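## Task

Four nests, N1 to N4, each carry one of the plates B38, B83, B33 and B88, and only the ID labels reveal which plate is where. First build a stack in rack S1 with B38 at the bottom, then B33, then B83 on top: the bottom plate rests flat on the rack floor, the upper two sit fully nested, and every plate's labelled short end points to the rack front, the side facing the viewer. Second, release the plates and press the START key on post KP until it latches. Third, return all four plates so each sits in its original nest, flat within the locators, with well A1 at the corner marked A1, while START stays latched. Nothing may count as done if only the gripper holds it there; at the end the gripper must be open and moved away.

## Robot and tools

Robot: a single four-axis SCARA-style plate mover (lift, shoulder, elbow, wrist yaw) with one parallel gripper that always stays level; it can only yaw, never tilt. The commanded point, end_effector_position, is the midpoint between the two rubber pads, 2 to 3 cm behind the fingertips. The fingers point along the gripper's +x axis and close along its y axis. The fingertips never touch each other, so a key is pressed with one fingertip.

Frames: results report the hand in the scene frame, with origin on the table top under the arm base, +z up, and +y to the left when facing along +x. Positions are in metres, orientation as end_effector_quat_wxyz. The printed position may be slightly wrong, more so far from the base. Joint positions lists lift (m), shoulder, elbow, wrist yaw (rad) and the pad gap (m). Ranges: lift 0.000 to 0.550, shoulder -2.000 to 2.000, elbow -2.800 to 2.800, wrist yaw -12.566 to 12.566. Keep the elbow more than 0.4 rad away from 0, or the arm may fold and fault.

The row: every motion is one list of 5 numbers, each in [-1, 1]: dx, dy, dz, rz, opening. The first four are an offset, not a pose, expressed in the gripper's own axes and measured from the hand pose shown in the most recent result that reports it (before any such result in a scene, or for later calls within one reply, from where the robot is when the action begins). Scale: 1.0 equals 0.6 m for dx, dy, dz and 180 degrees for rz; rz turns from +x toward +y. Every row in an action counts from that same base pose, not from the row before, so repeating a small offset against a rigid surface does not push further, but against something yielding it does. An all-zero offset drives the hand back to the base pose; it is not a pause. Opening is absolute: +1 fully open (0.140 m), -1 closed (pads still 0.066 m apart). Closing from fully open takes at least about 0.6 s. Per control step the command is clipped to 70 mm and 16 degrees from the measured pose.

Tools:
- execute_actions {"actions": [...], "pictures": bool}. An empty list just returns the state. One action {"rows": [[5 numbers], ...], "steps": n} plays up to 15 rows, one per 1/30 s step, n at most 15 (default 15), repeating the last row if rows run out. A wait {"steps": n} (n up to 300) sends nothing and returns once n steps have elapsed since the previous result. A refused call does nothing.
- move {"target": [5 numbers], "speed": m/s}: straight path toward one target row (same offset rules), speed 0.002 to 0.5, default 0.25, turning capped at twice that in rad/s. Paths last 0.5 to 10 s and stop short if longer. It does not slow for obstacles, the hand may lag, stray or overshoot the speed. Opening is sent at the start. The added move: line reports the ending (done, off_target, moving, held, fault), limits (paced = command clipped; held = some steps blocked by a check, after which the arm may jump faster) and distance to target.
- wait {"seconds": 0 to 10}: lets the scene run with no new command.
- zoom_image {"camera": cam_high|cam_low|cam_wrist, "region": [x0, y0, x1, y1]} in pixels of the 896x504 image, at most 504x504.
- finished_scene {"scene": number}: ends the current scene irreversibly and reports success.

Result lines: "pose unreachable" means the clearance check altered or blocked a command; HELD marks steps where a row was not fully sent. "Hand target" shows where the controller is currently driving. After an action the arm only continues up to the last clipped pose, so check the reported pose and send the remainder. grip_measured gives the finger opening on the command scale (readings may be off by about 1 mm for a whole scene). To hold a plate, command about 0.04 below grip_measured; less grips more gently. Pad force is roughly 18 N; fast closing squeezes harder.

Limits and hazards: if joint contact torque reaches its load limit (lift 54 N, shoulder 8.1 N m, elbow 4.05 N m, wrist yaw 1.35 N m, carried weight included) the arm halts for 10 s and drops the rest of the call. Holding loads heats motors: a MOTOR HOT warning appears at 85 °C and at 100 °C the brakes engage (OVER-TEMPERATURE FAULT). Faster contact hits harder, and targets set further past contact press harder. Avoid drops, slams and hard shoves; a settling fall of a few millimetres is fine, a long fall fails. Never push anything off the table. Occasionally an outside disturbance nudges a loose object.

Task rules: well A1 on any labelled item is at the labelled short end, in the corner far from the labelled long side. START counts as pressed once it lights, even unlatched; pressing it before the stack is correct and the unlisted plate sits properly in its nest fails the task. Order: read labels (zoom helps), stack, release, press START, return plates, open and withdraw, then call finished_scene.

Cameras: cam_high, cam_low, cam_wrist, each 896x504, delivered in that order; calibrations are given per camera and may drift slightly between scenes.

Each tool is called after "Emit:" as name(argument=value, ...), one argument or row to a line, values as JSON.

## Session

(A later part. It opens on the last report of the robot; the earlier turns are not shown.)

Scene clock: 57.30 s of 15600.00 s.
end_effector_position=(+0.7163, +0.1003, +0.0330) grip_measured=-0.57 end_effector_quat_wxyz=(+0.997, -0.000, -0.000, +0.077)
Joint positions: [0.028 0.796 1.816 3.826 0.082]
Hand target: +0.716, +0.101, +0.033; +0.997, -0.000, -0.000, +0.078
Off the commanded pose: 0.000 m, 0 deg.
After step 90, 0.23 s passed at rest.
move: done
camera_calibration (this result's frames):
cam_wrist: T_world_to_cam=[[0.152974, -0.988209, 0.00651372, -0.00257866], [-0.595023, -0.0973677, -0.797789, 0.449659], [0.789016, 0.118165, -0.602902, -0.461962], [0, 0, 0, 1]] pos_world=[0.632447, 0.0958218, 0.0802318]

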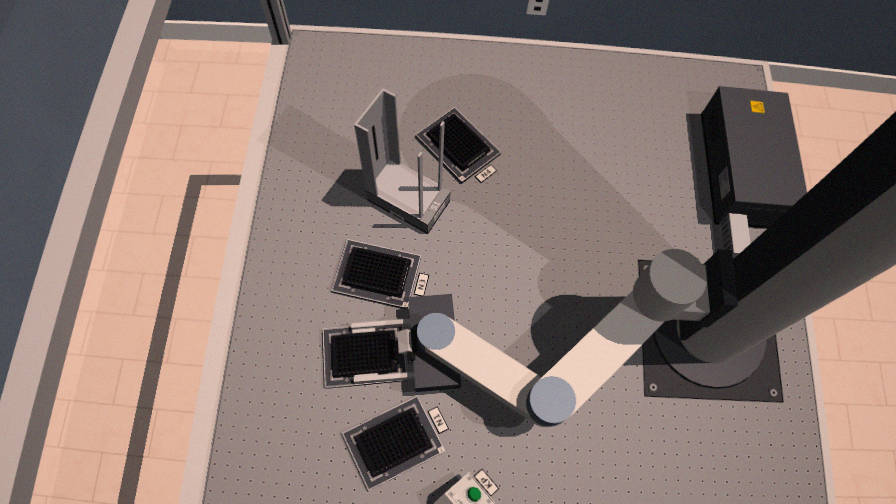

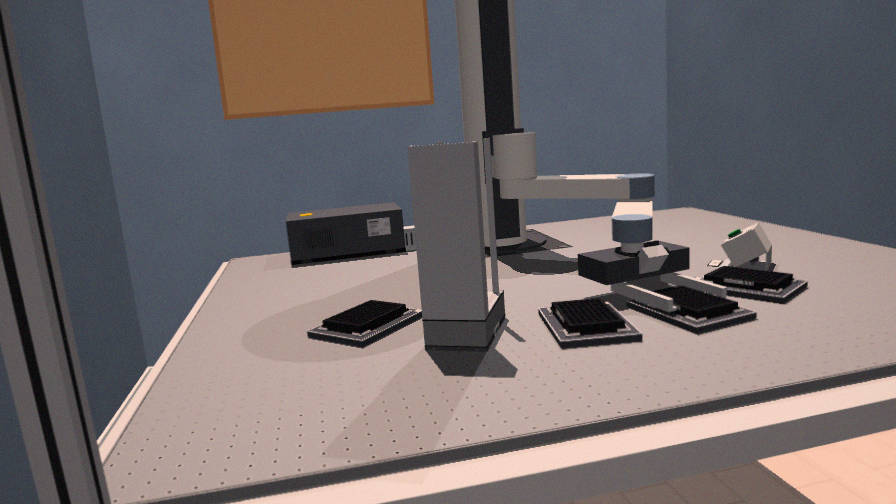

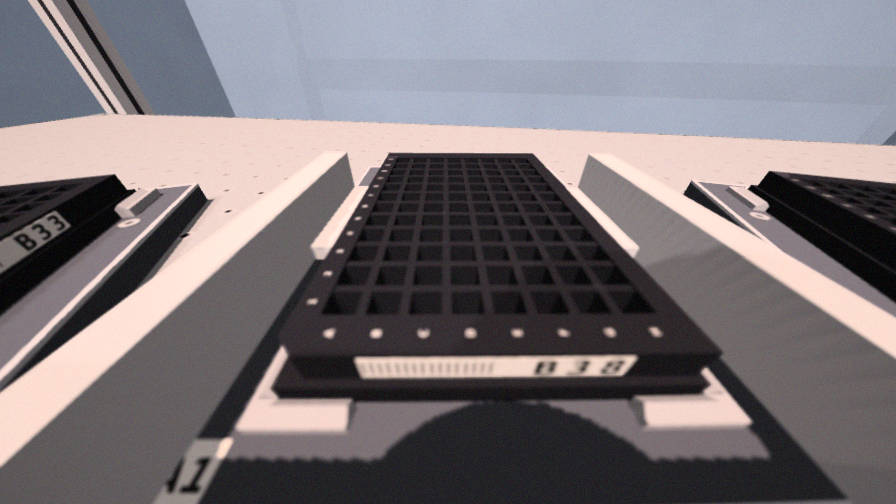

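Emit:
move(
  target=[0,0,0.05,0,-0.62],
  speed=0.05,
)

Emit:
move(
  target=[0,0,0.52,0,-0.62],
)

Emit:
move(
  target=[-0.3,-0.485,0,-0.2,-0.62],
)

Scene clock: 67.23 s of 15600.00 s.
end_effector_position=(+0.7163, +0.1002, +0.0631) grip_measured=-0.57 end_effector_quat_wxyz=(+0.997, -0.000, -0.000, +0.077)
Joint positions: [0.058 0.796 1.816 3.826 0.082]
Hand target: +0.716, +0.100, +0.063; +0.997, -0.000, -0.000, +0.077
Off the commanded pose: 0.000 m, 0 deg.
After step 90, 6.07 s passed at rest.
move: done
camera_calibration (this result's frames):
cam_wrist: T_world_to_cam=[[0.152634, -0.988261, 0.00651372, -0.00264721], [-0.595057, -0.097163, -0.797789, 0.473637], [0.789057, 0.117894, -0.602902, -0.443842], [0, 0, 0, 1]] pos_world=[0.632461, 0.09573, 0.110286]

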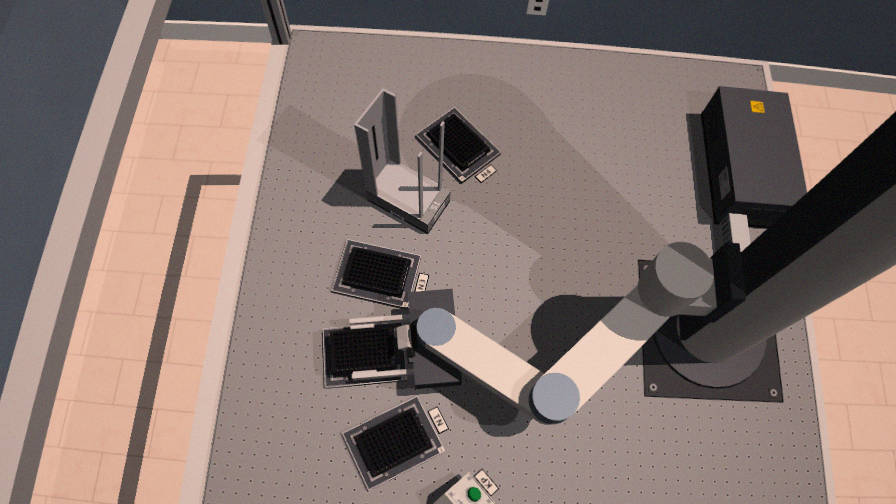

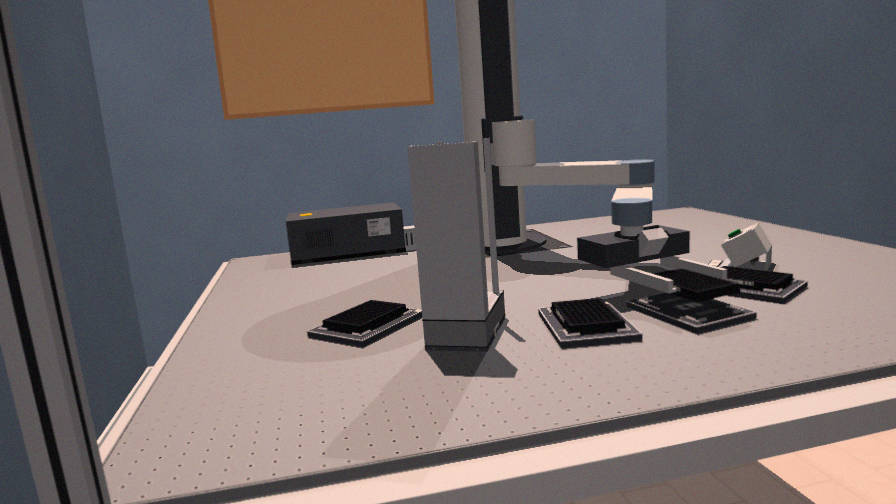

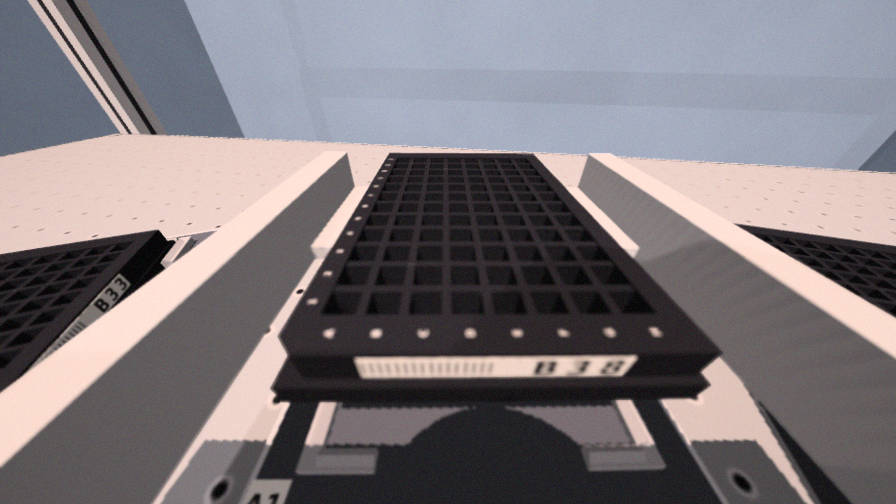

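Scene clock: 68.90 s of 15600.00 s.
end_effector_position=(+0.7163, +0.1002, +0.3751) grip_measured=-0.57 end_effector_quat_wxyz=(+0.997, -0.000, -0.000, +0.077)
Joint positions: [0.37  0.796 1.816 3.826 0.082]
Hand target: +0.716, +0.100, +0.375; +0.997, -0.000, -0.000, +0.077
Off the commanded pose: 0.000 m, 0 deg.
move: done
camera_calibration (this result's frames):
cam_wrist: T_world_to_cam=[[0.152664, -0.988257, 0.00651372, -0.00469125], [-0.595054, -0.0971813, -0.797789, 0.722593], [0.789053, 0.117918, -0.602902, -0.255707], [0, 0, 0, 1]] pos_world=[0.632464, 0.0957387, 0.42234]

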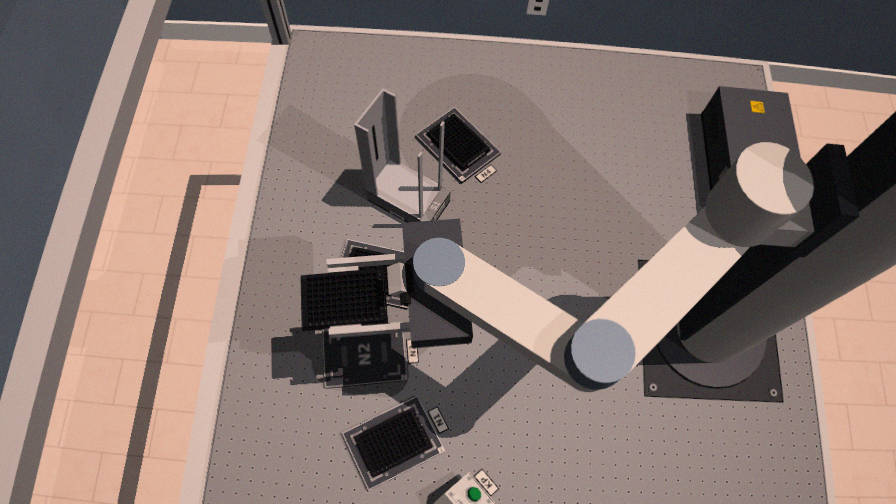

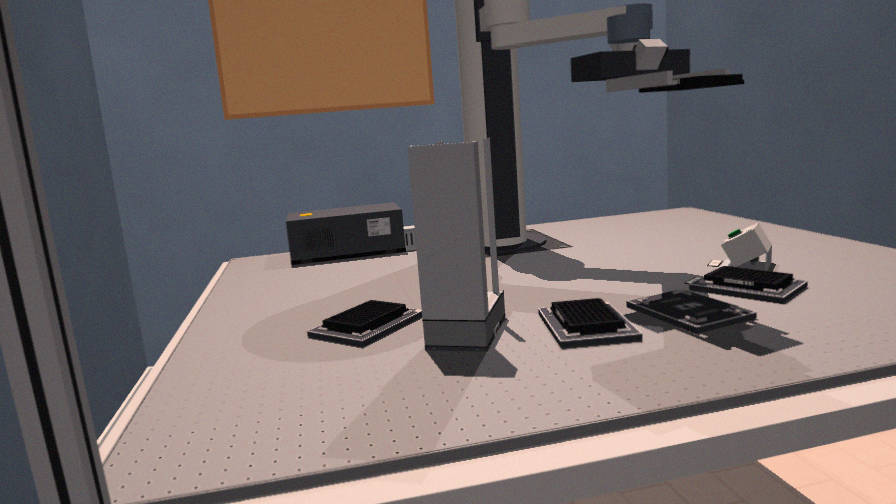

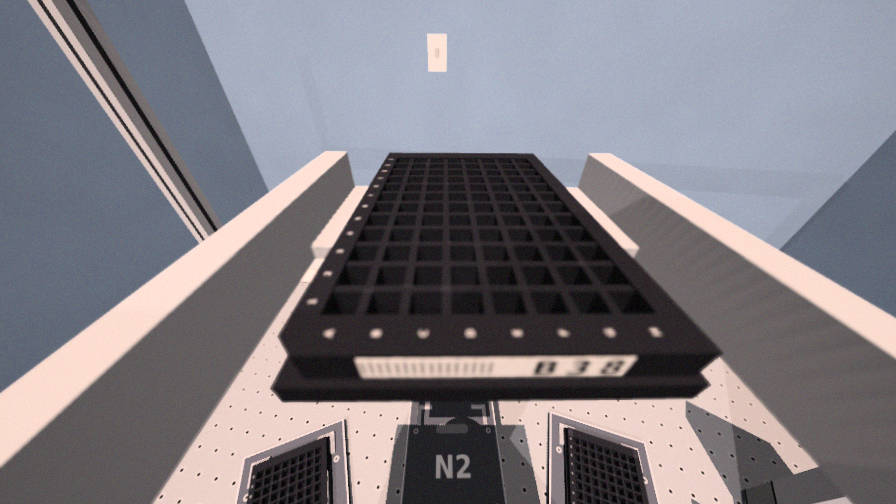

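Scene clock: 70.67 s of 15600.00 s.
end_effector_position=(+0.5832, -0.2152, +0.3751) grip_measured=-0.57 end_effector_quat_wxyz=(+0.972, -0.000, -0.000, -0.235)
Joint positions: [0.37  0.32  1.325 4.163 0.082]
Hand target: +0.583, -0.215, +0.375; +0.972, -0.000, -0.000, -0.235
Off the commanded pose: 0.000 m, 0 deg.
move: done
camera_calibration (this result's frames):
cam_wrist: T_world_to_cam=[[-0.457785, -0.889039, 0.00651372, 0.081287], [-0.538405, 0.271391, -0.797789, 0.65899], [0.707498, -0.368723, -0.602902, -0.170622], [0, 0, 0, 1]] pos_world=[0.51273, -0.169489, 0.422337]

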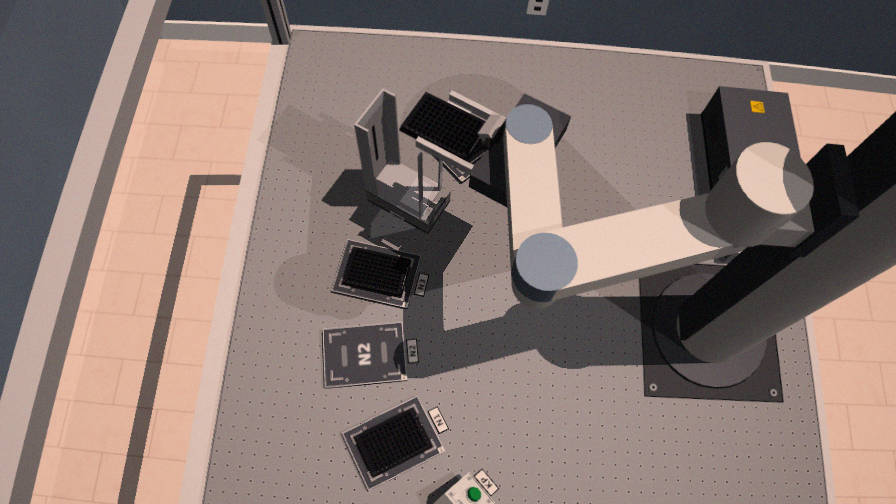

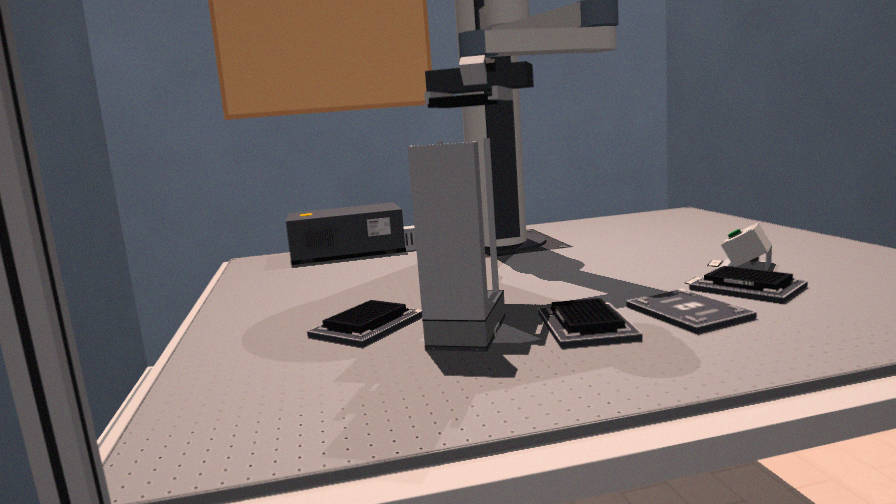

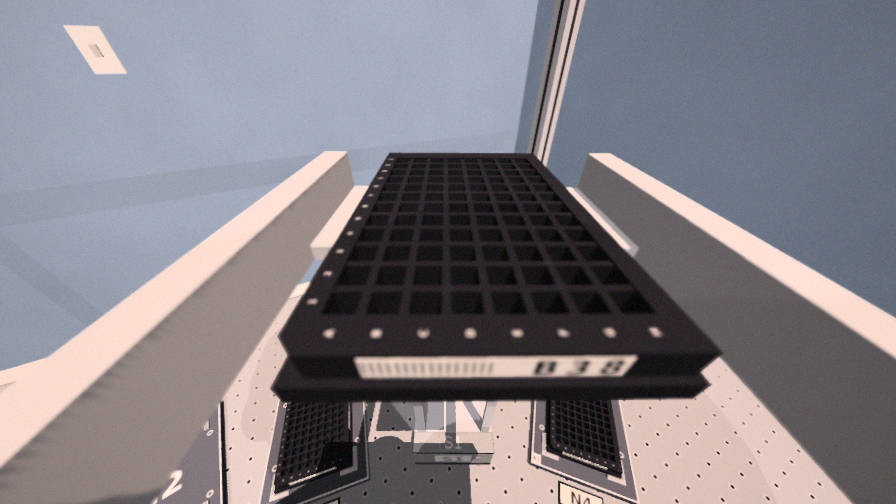

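Emit:
move(
  target=[-0.12,0,0,0,-0.62],
)

Emit:
move(
  target=[0,0,-0.13,0,-0.62],
)

Scene clock: 80.83 s of 15600.00 s.
end_effector_position=(+0.5191, -0.1823, +0.3751) grip_measured=-0.57 end_effector_quat_wxyz=(+0.972, -0.000, -0.000, -0.235)
Joint positions: [0.37  0.44  0.99  4.379 0.082]
Hand target: +0.519, -0.182, +0.375; +0.972, -0.000, -0.000, -0.235
Off the commanded pose: 0.000 m, 0 deg.
After step 90, 6.43 s passed at rest.
move: done
camera_calibration (this result's frames):
cam_wrist: T_world_to_cam=[[-0.458031, -0.888912, 0.00651372, 0.0813091], [-0.53833, 0.27154, -0.797789, 0.615547], [0.707395, -0.368919, -0.602902, -0.113144], [0, 0, 0, 1]] pos_world=[0.448648, -0.13661, 0.422332]

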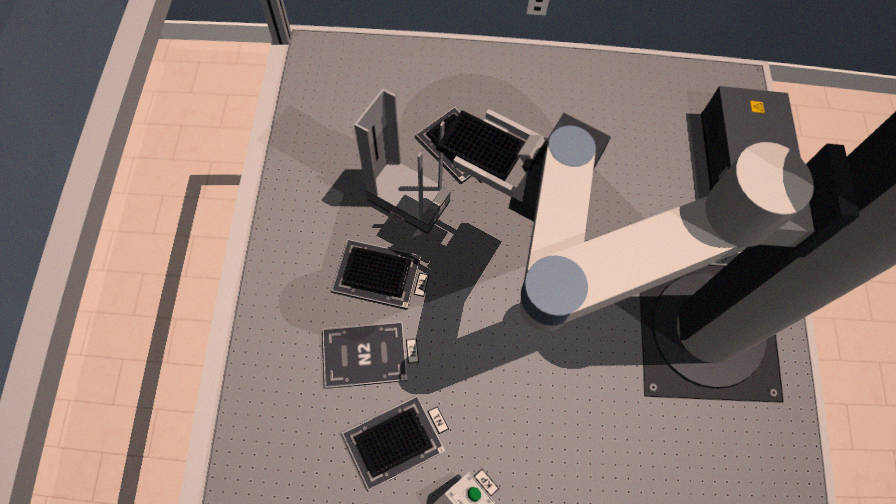

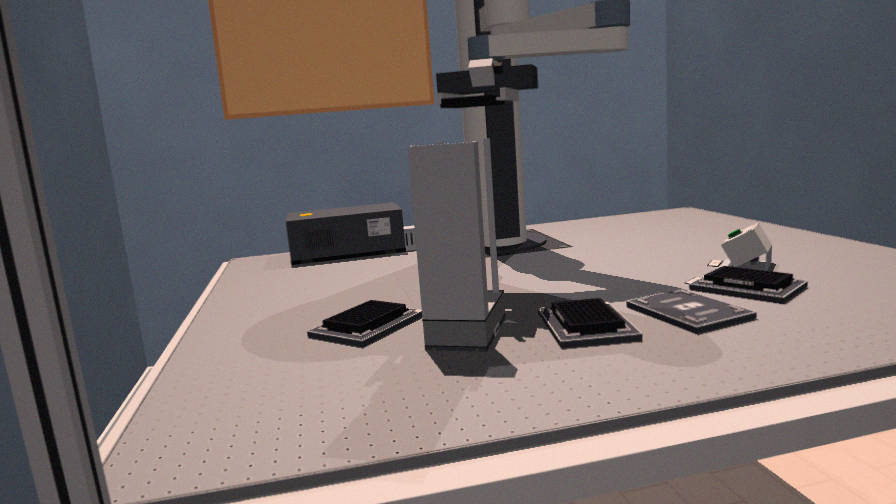

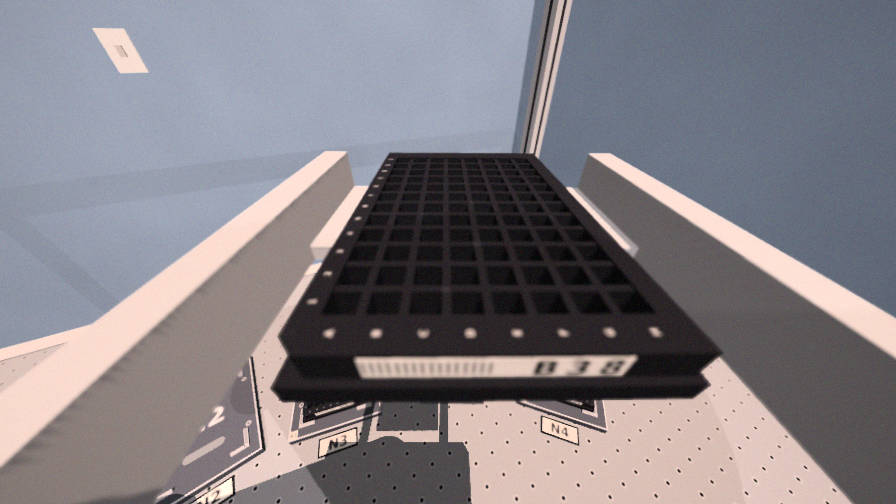

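Scene clock: 81.60 s of 15600.00 s.
end_effector_position=(+0.5191, -0.1823, +0.2970) grip_measured=-0.57 end_effector_quat_wxyz=(+0.972, -0.000, -0.000, -0.235)
Joint positions: [0.292 0.44  0.99  4.379 0.082]
Hand target: +0.519, -0.182, +0.297; +0.972, -0.000, -0.000, -0.235
Off the commanded pose: 0.000 m, 0 deg.
move: done
camera_calibration (this result's frames):
cam_wrist: T_world_to_cam=[[-0.458057, -0.888899, 0.00651372, 0.0818273], [-0.538322, 0.271556, -0.797789, 0.553251], [0.707385, -0.368939, -0.602902, -0.160211], [0, 0, 0, 1]] pos_world=[0.44864, -0.13661, 0.344252]

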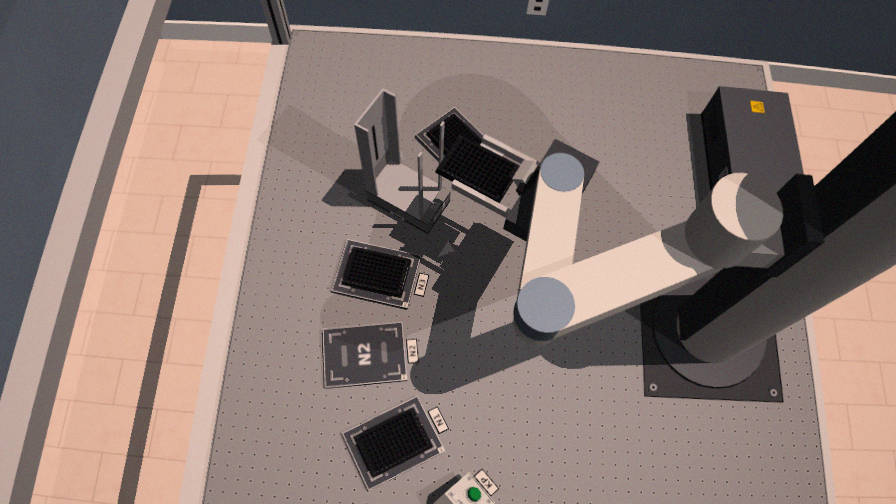

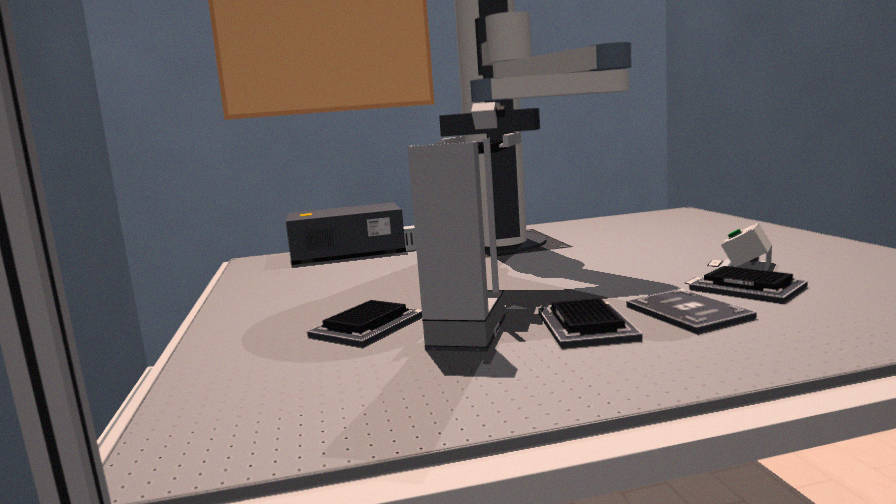

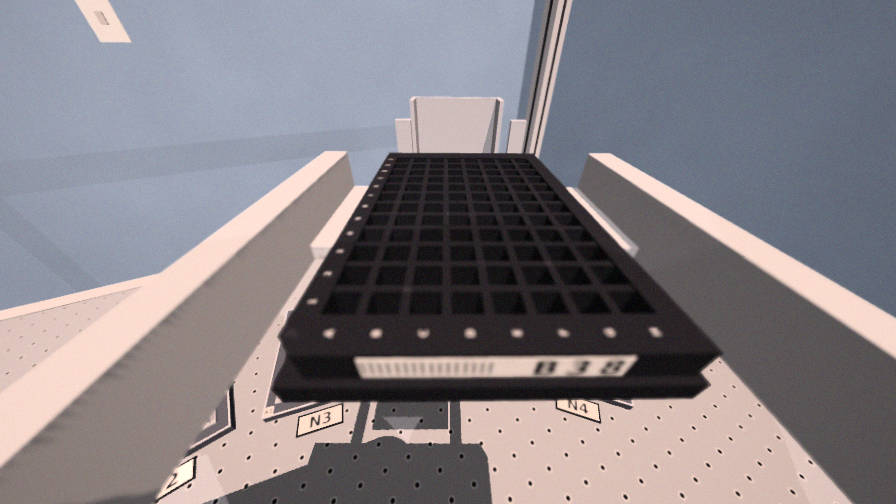

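Emit:
zoom_image(
  camera="cam_wrist",
  region=[370,80,550,170],
)

Region (370, 80, 550, 170) of cam_wrist's 896x504 image, scaled by 2.800, with more detail than that image has.

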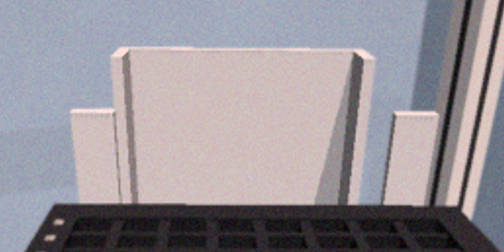

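Emit:
move(
  target=[0,0,0.06,0,-0.62],
)

Emit:
move(
  target=[0.285,0,0,0,-0.62],
  speed=0.15,
)

Emit:
zoom_image(
  camera="cam_high",
  region=[330,60,530,200],
)

Scene clock: 92.87 s of 15600.00 s.
end_effector_position=(+0.5191, -0.1823, +0.3331) grip_measured=-0.57 end_effector_quat_wxyz=(+0.972, -0.000, -0.000, -0.235)
Joint positions: [0.328 0.44  0.99  4.379 0.082]
Hand target: +0.519, -0.182, +0.333; +0.972, -0.000, -0.000, -0.235
Off the commanded pose: 0.000 m, 0 deg.
After step 90, 7.57 s passed at rest.
move: done
camera_calibration (this result's frames):
cam_wrist: T_world_to_cam=[[-0.458038, -0.888909, 0.00651372, 0.0815858], [-0.538328, 0.271544, -0.797789, 0.582018], [0.707392, -0.368924, -0.602902, -0.138479], [0, 0, 0, 1]] pos_world=[0.448645, -0.13661, 0.380307]

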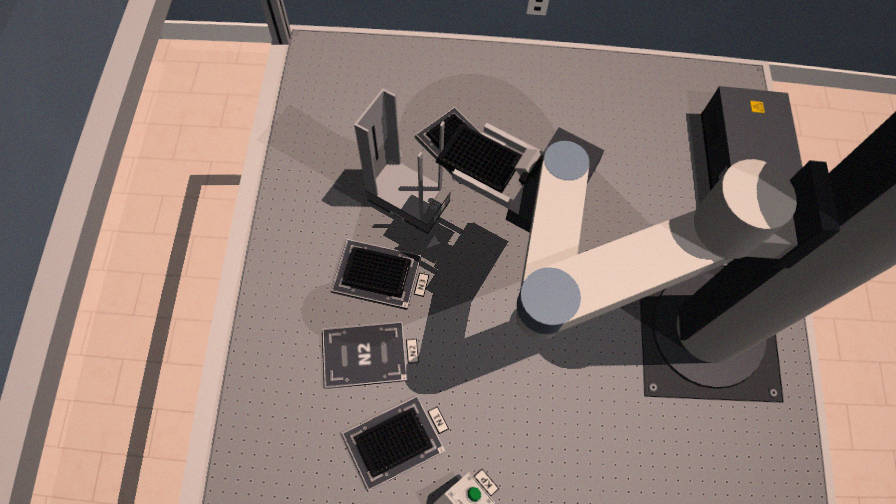

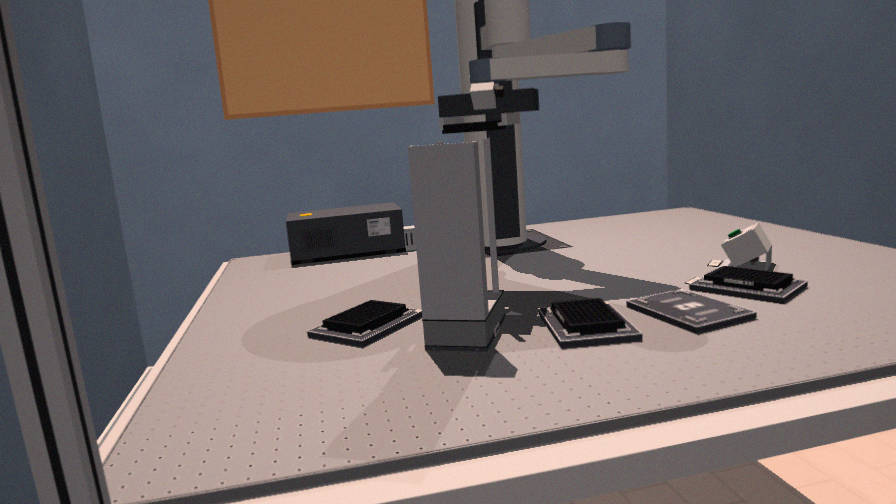

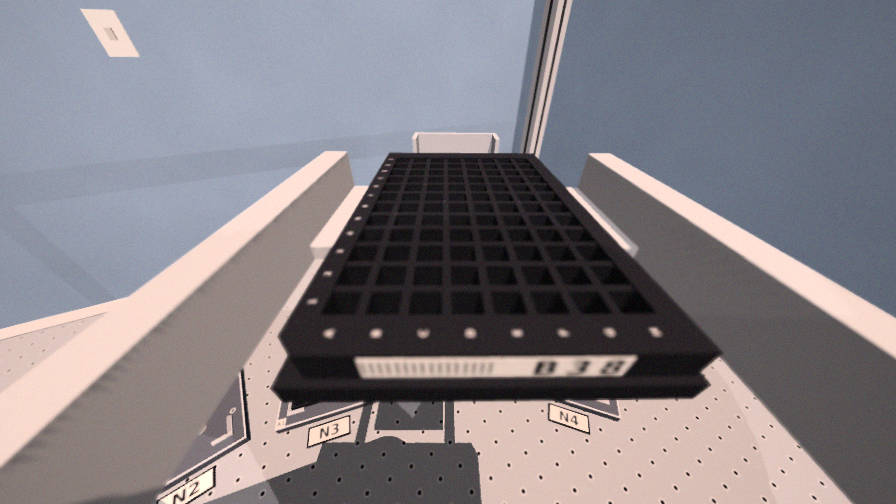

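Scene clock: 94.37 s of 15600.00 s.
end_effector_position=(+0.6712, -0.2605, +0.3331) grip_measured=-0.57 end_effector_quat_wxyz=(+0.972, -0.000, -0.000, -0.235)
Joint positions: [0.328 0.089 1.879 3.841 0.082]
Hand target: +0.671, -0.260, +0.333; +0.972, -0.000, -0.000, -0.235
Off the commanded pose: 0.000 m, 0 deg.
move: done
camera_calibration (this result's frames):
cam_wrist: T_world_to_cam=[[-0.457912, -0.888974, 0.00651372, 0.0817073], [-0.538366, 0.271468, -0.797789, 0.685117], [0.707445, -0.368823, -0.602902, -0.274899], [0, 0, 0, 1]] pos_world=[0.600735, -0.214741, 0.380309]

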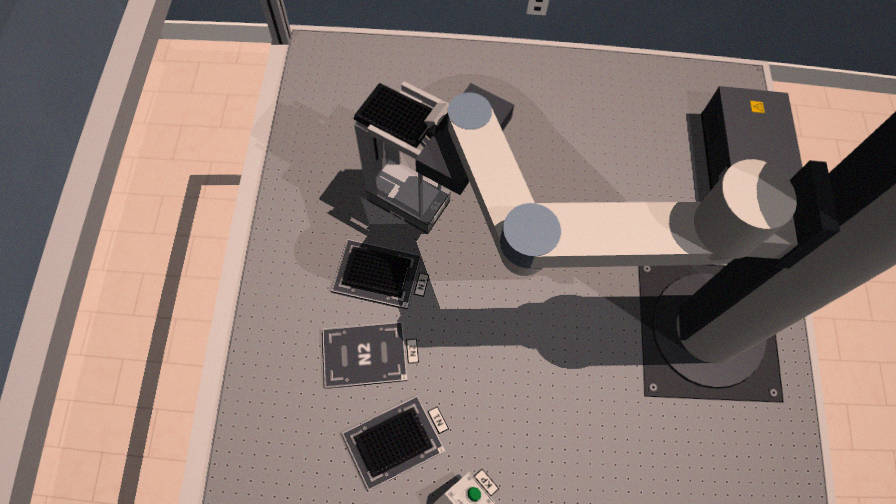

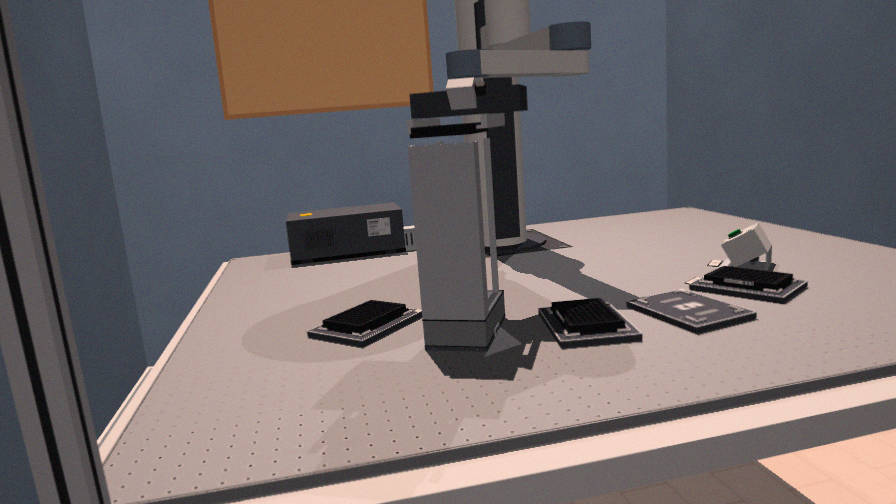

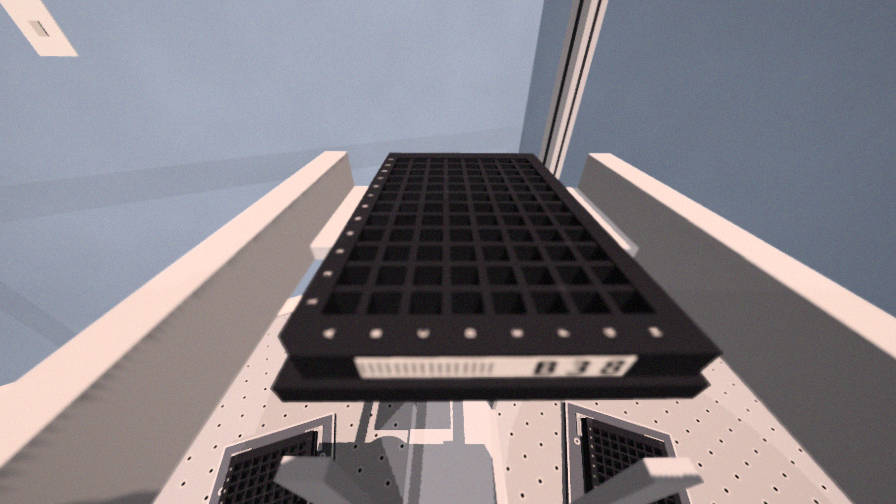

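Region (330, 60, 530, 200) of cam_high's 896x504 image, scaled by 2.520, with more detail than that image has; it fills the top 353 rows of this view, and the rest is white.

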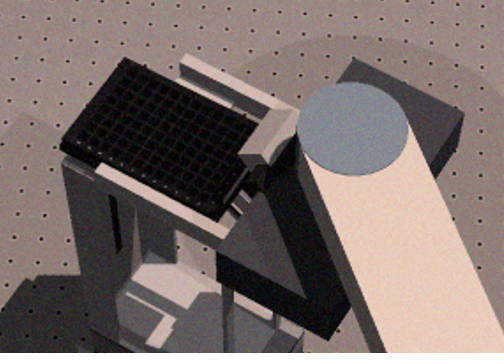

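Emit:
move(
  target=[-0.0075,0.001,-0.017,0,-0.62],
  speed=0.03,
)

Scene clock: 99.57 s of 15600.00 s.
end_effector_position=(+0.6674, -0.2580, +0.3229) grip_measured=-0.57 end_effector_quat_wxyz=(+0.972, -0.000, -0.000, -0.235)
Joint positions: [0.318 0.103 1.849 3.856 0.082]
Hand target: +0.667, -0.258, +0.323; +0.972, -0.000, -0.000, -0.235
Off the commanded pose: 0.000 m, 0 deg.
After step 90, 1.50 s passed at rest.
move: done
camera_calibration (this result's frames):
cam_wrist: T_world_to_cam=[[-0.458164, -0.888844, 0.00651372, 0.0824899], [-0.538289, 0.271621, -0.797789, 0.674221], [0.70734, -0.369025, -0.602902, -0.277483], [0, 0, 0, 1]] pos_world=[0.596995, -0.21221, 0.370054]

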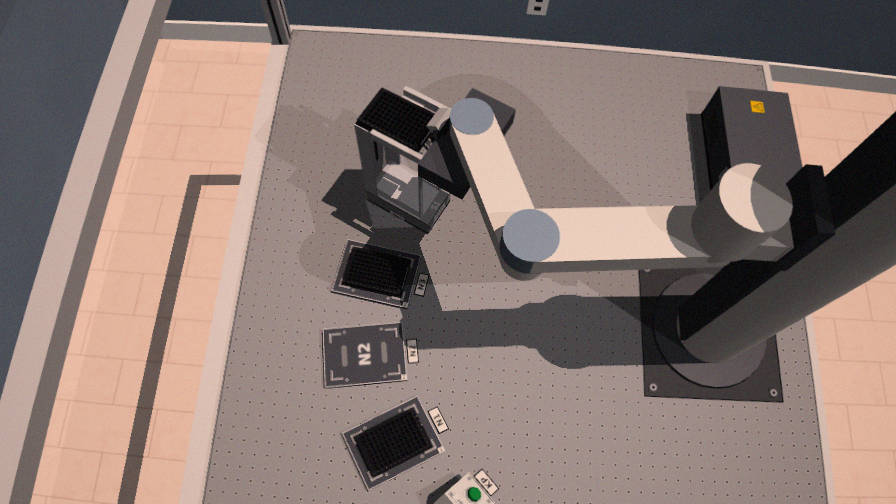

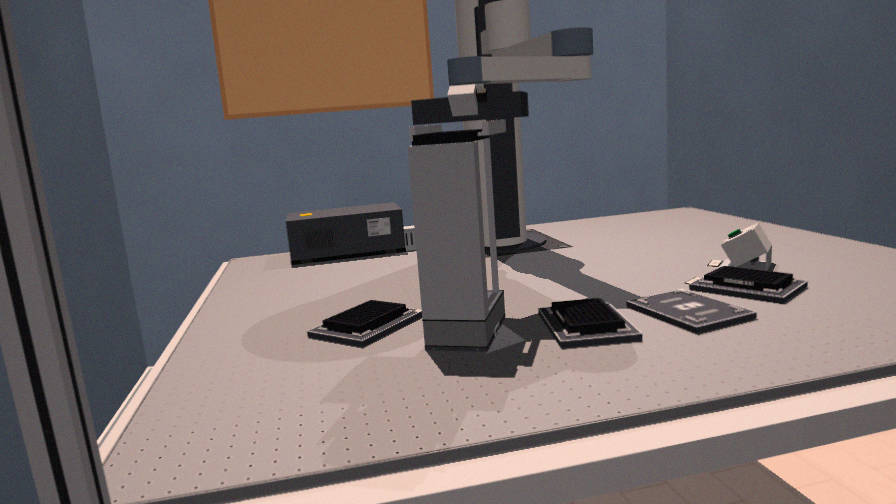

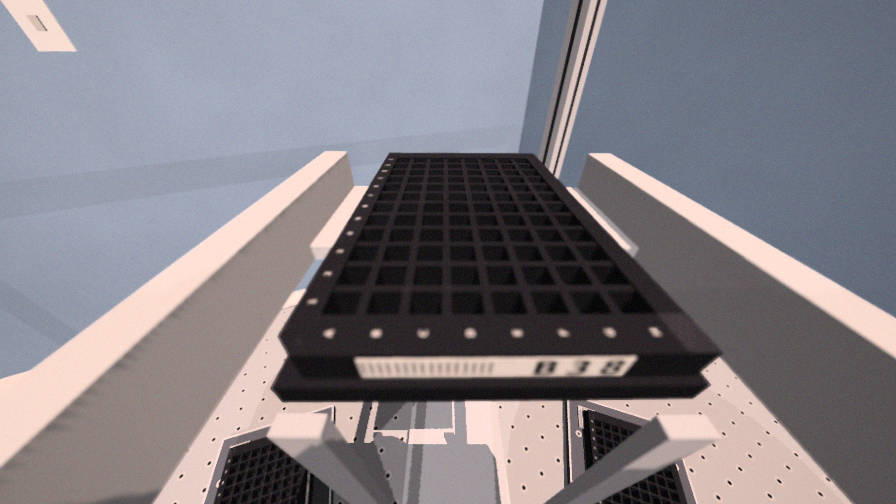

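Good. Ease down.

Emit:
move(
  target=[0,0,-0.02,0,-0.62],
  speed=0.01,
)

Scene clock: 103.00 s of 15600.00 s.
end_effector_position=(+0.6669, -0.2587, +0.3110) grip_measured=-0.57 end_effector_quat_wxyz=(+0.972, -0.000, -0.000, -0.237)
Joint positions: [0.306 0.102 1.849 3.854 0.082]
Hand target: +0.667, -0.258, +0.311; +0.972, -0.000, -0.000, -0.235
Off the commanded pose: 0.001 m, 0 deg.
move: done
camera_calibration (this result's frames):
cam_wrist: T_world_to_cam=[[-0.461366, -0.887186, 0.00651372, 0.0842208], [-0.537307, 0.27356, -0.797789, 0.664526], [0.706005, -0.371572, -0.602902, -0.284298], [0, 0, 0, 1]] pos_world=[0.596626, -0.212705, 0.358199]

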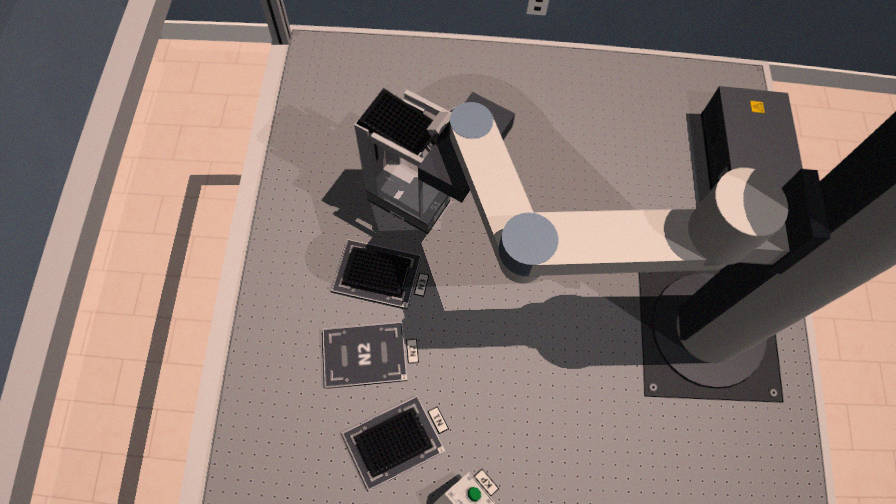

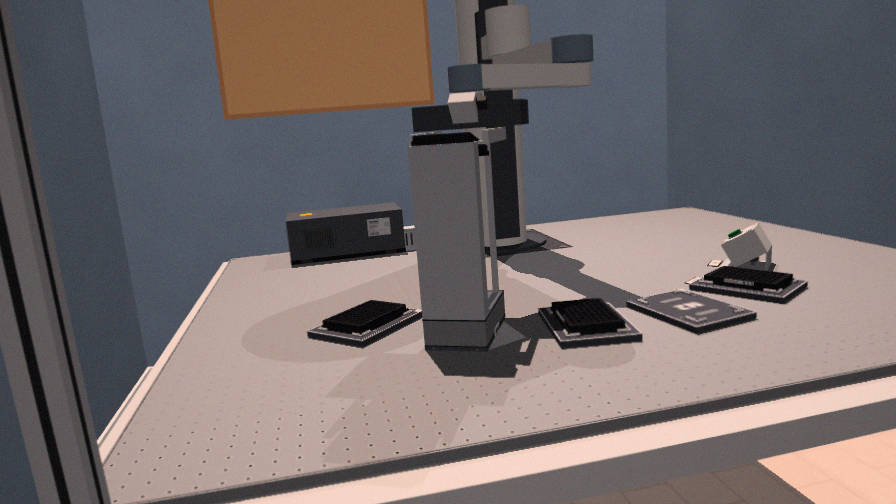

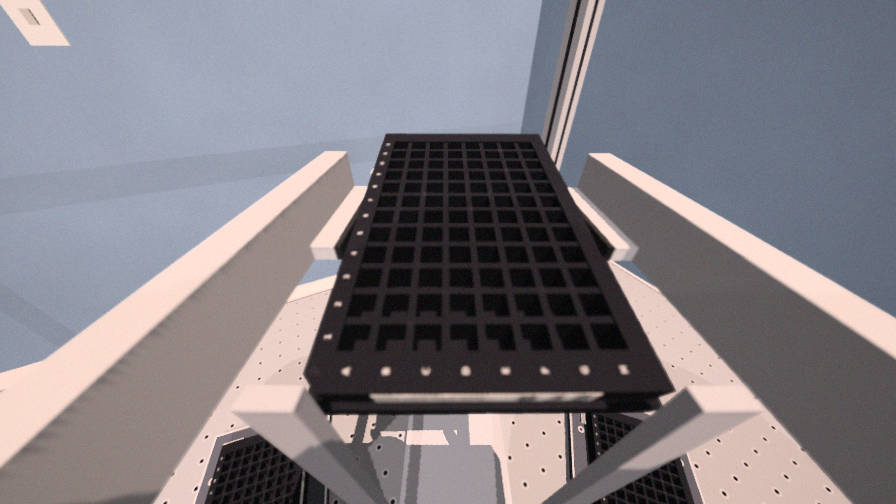

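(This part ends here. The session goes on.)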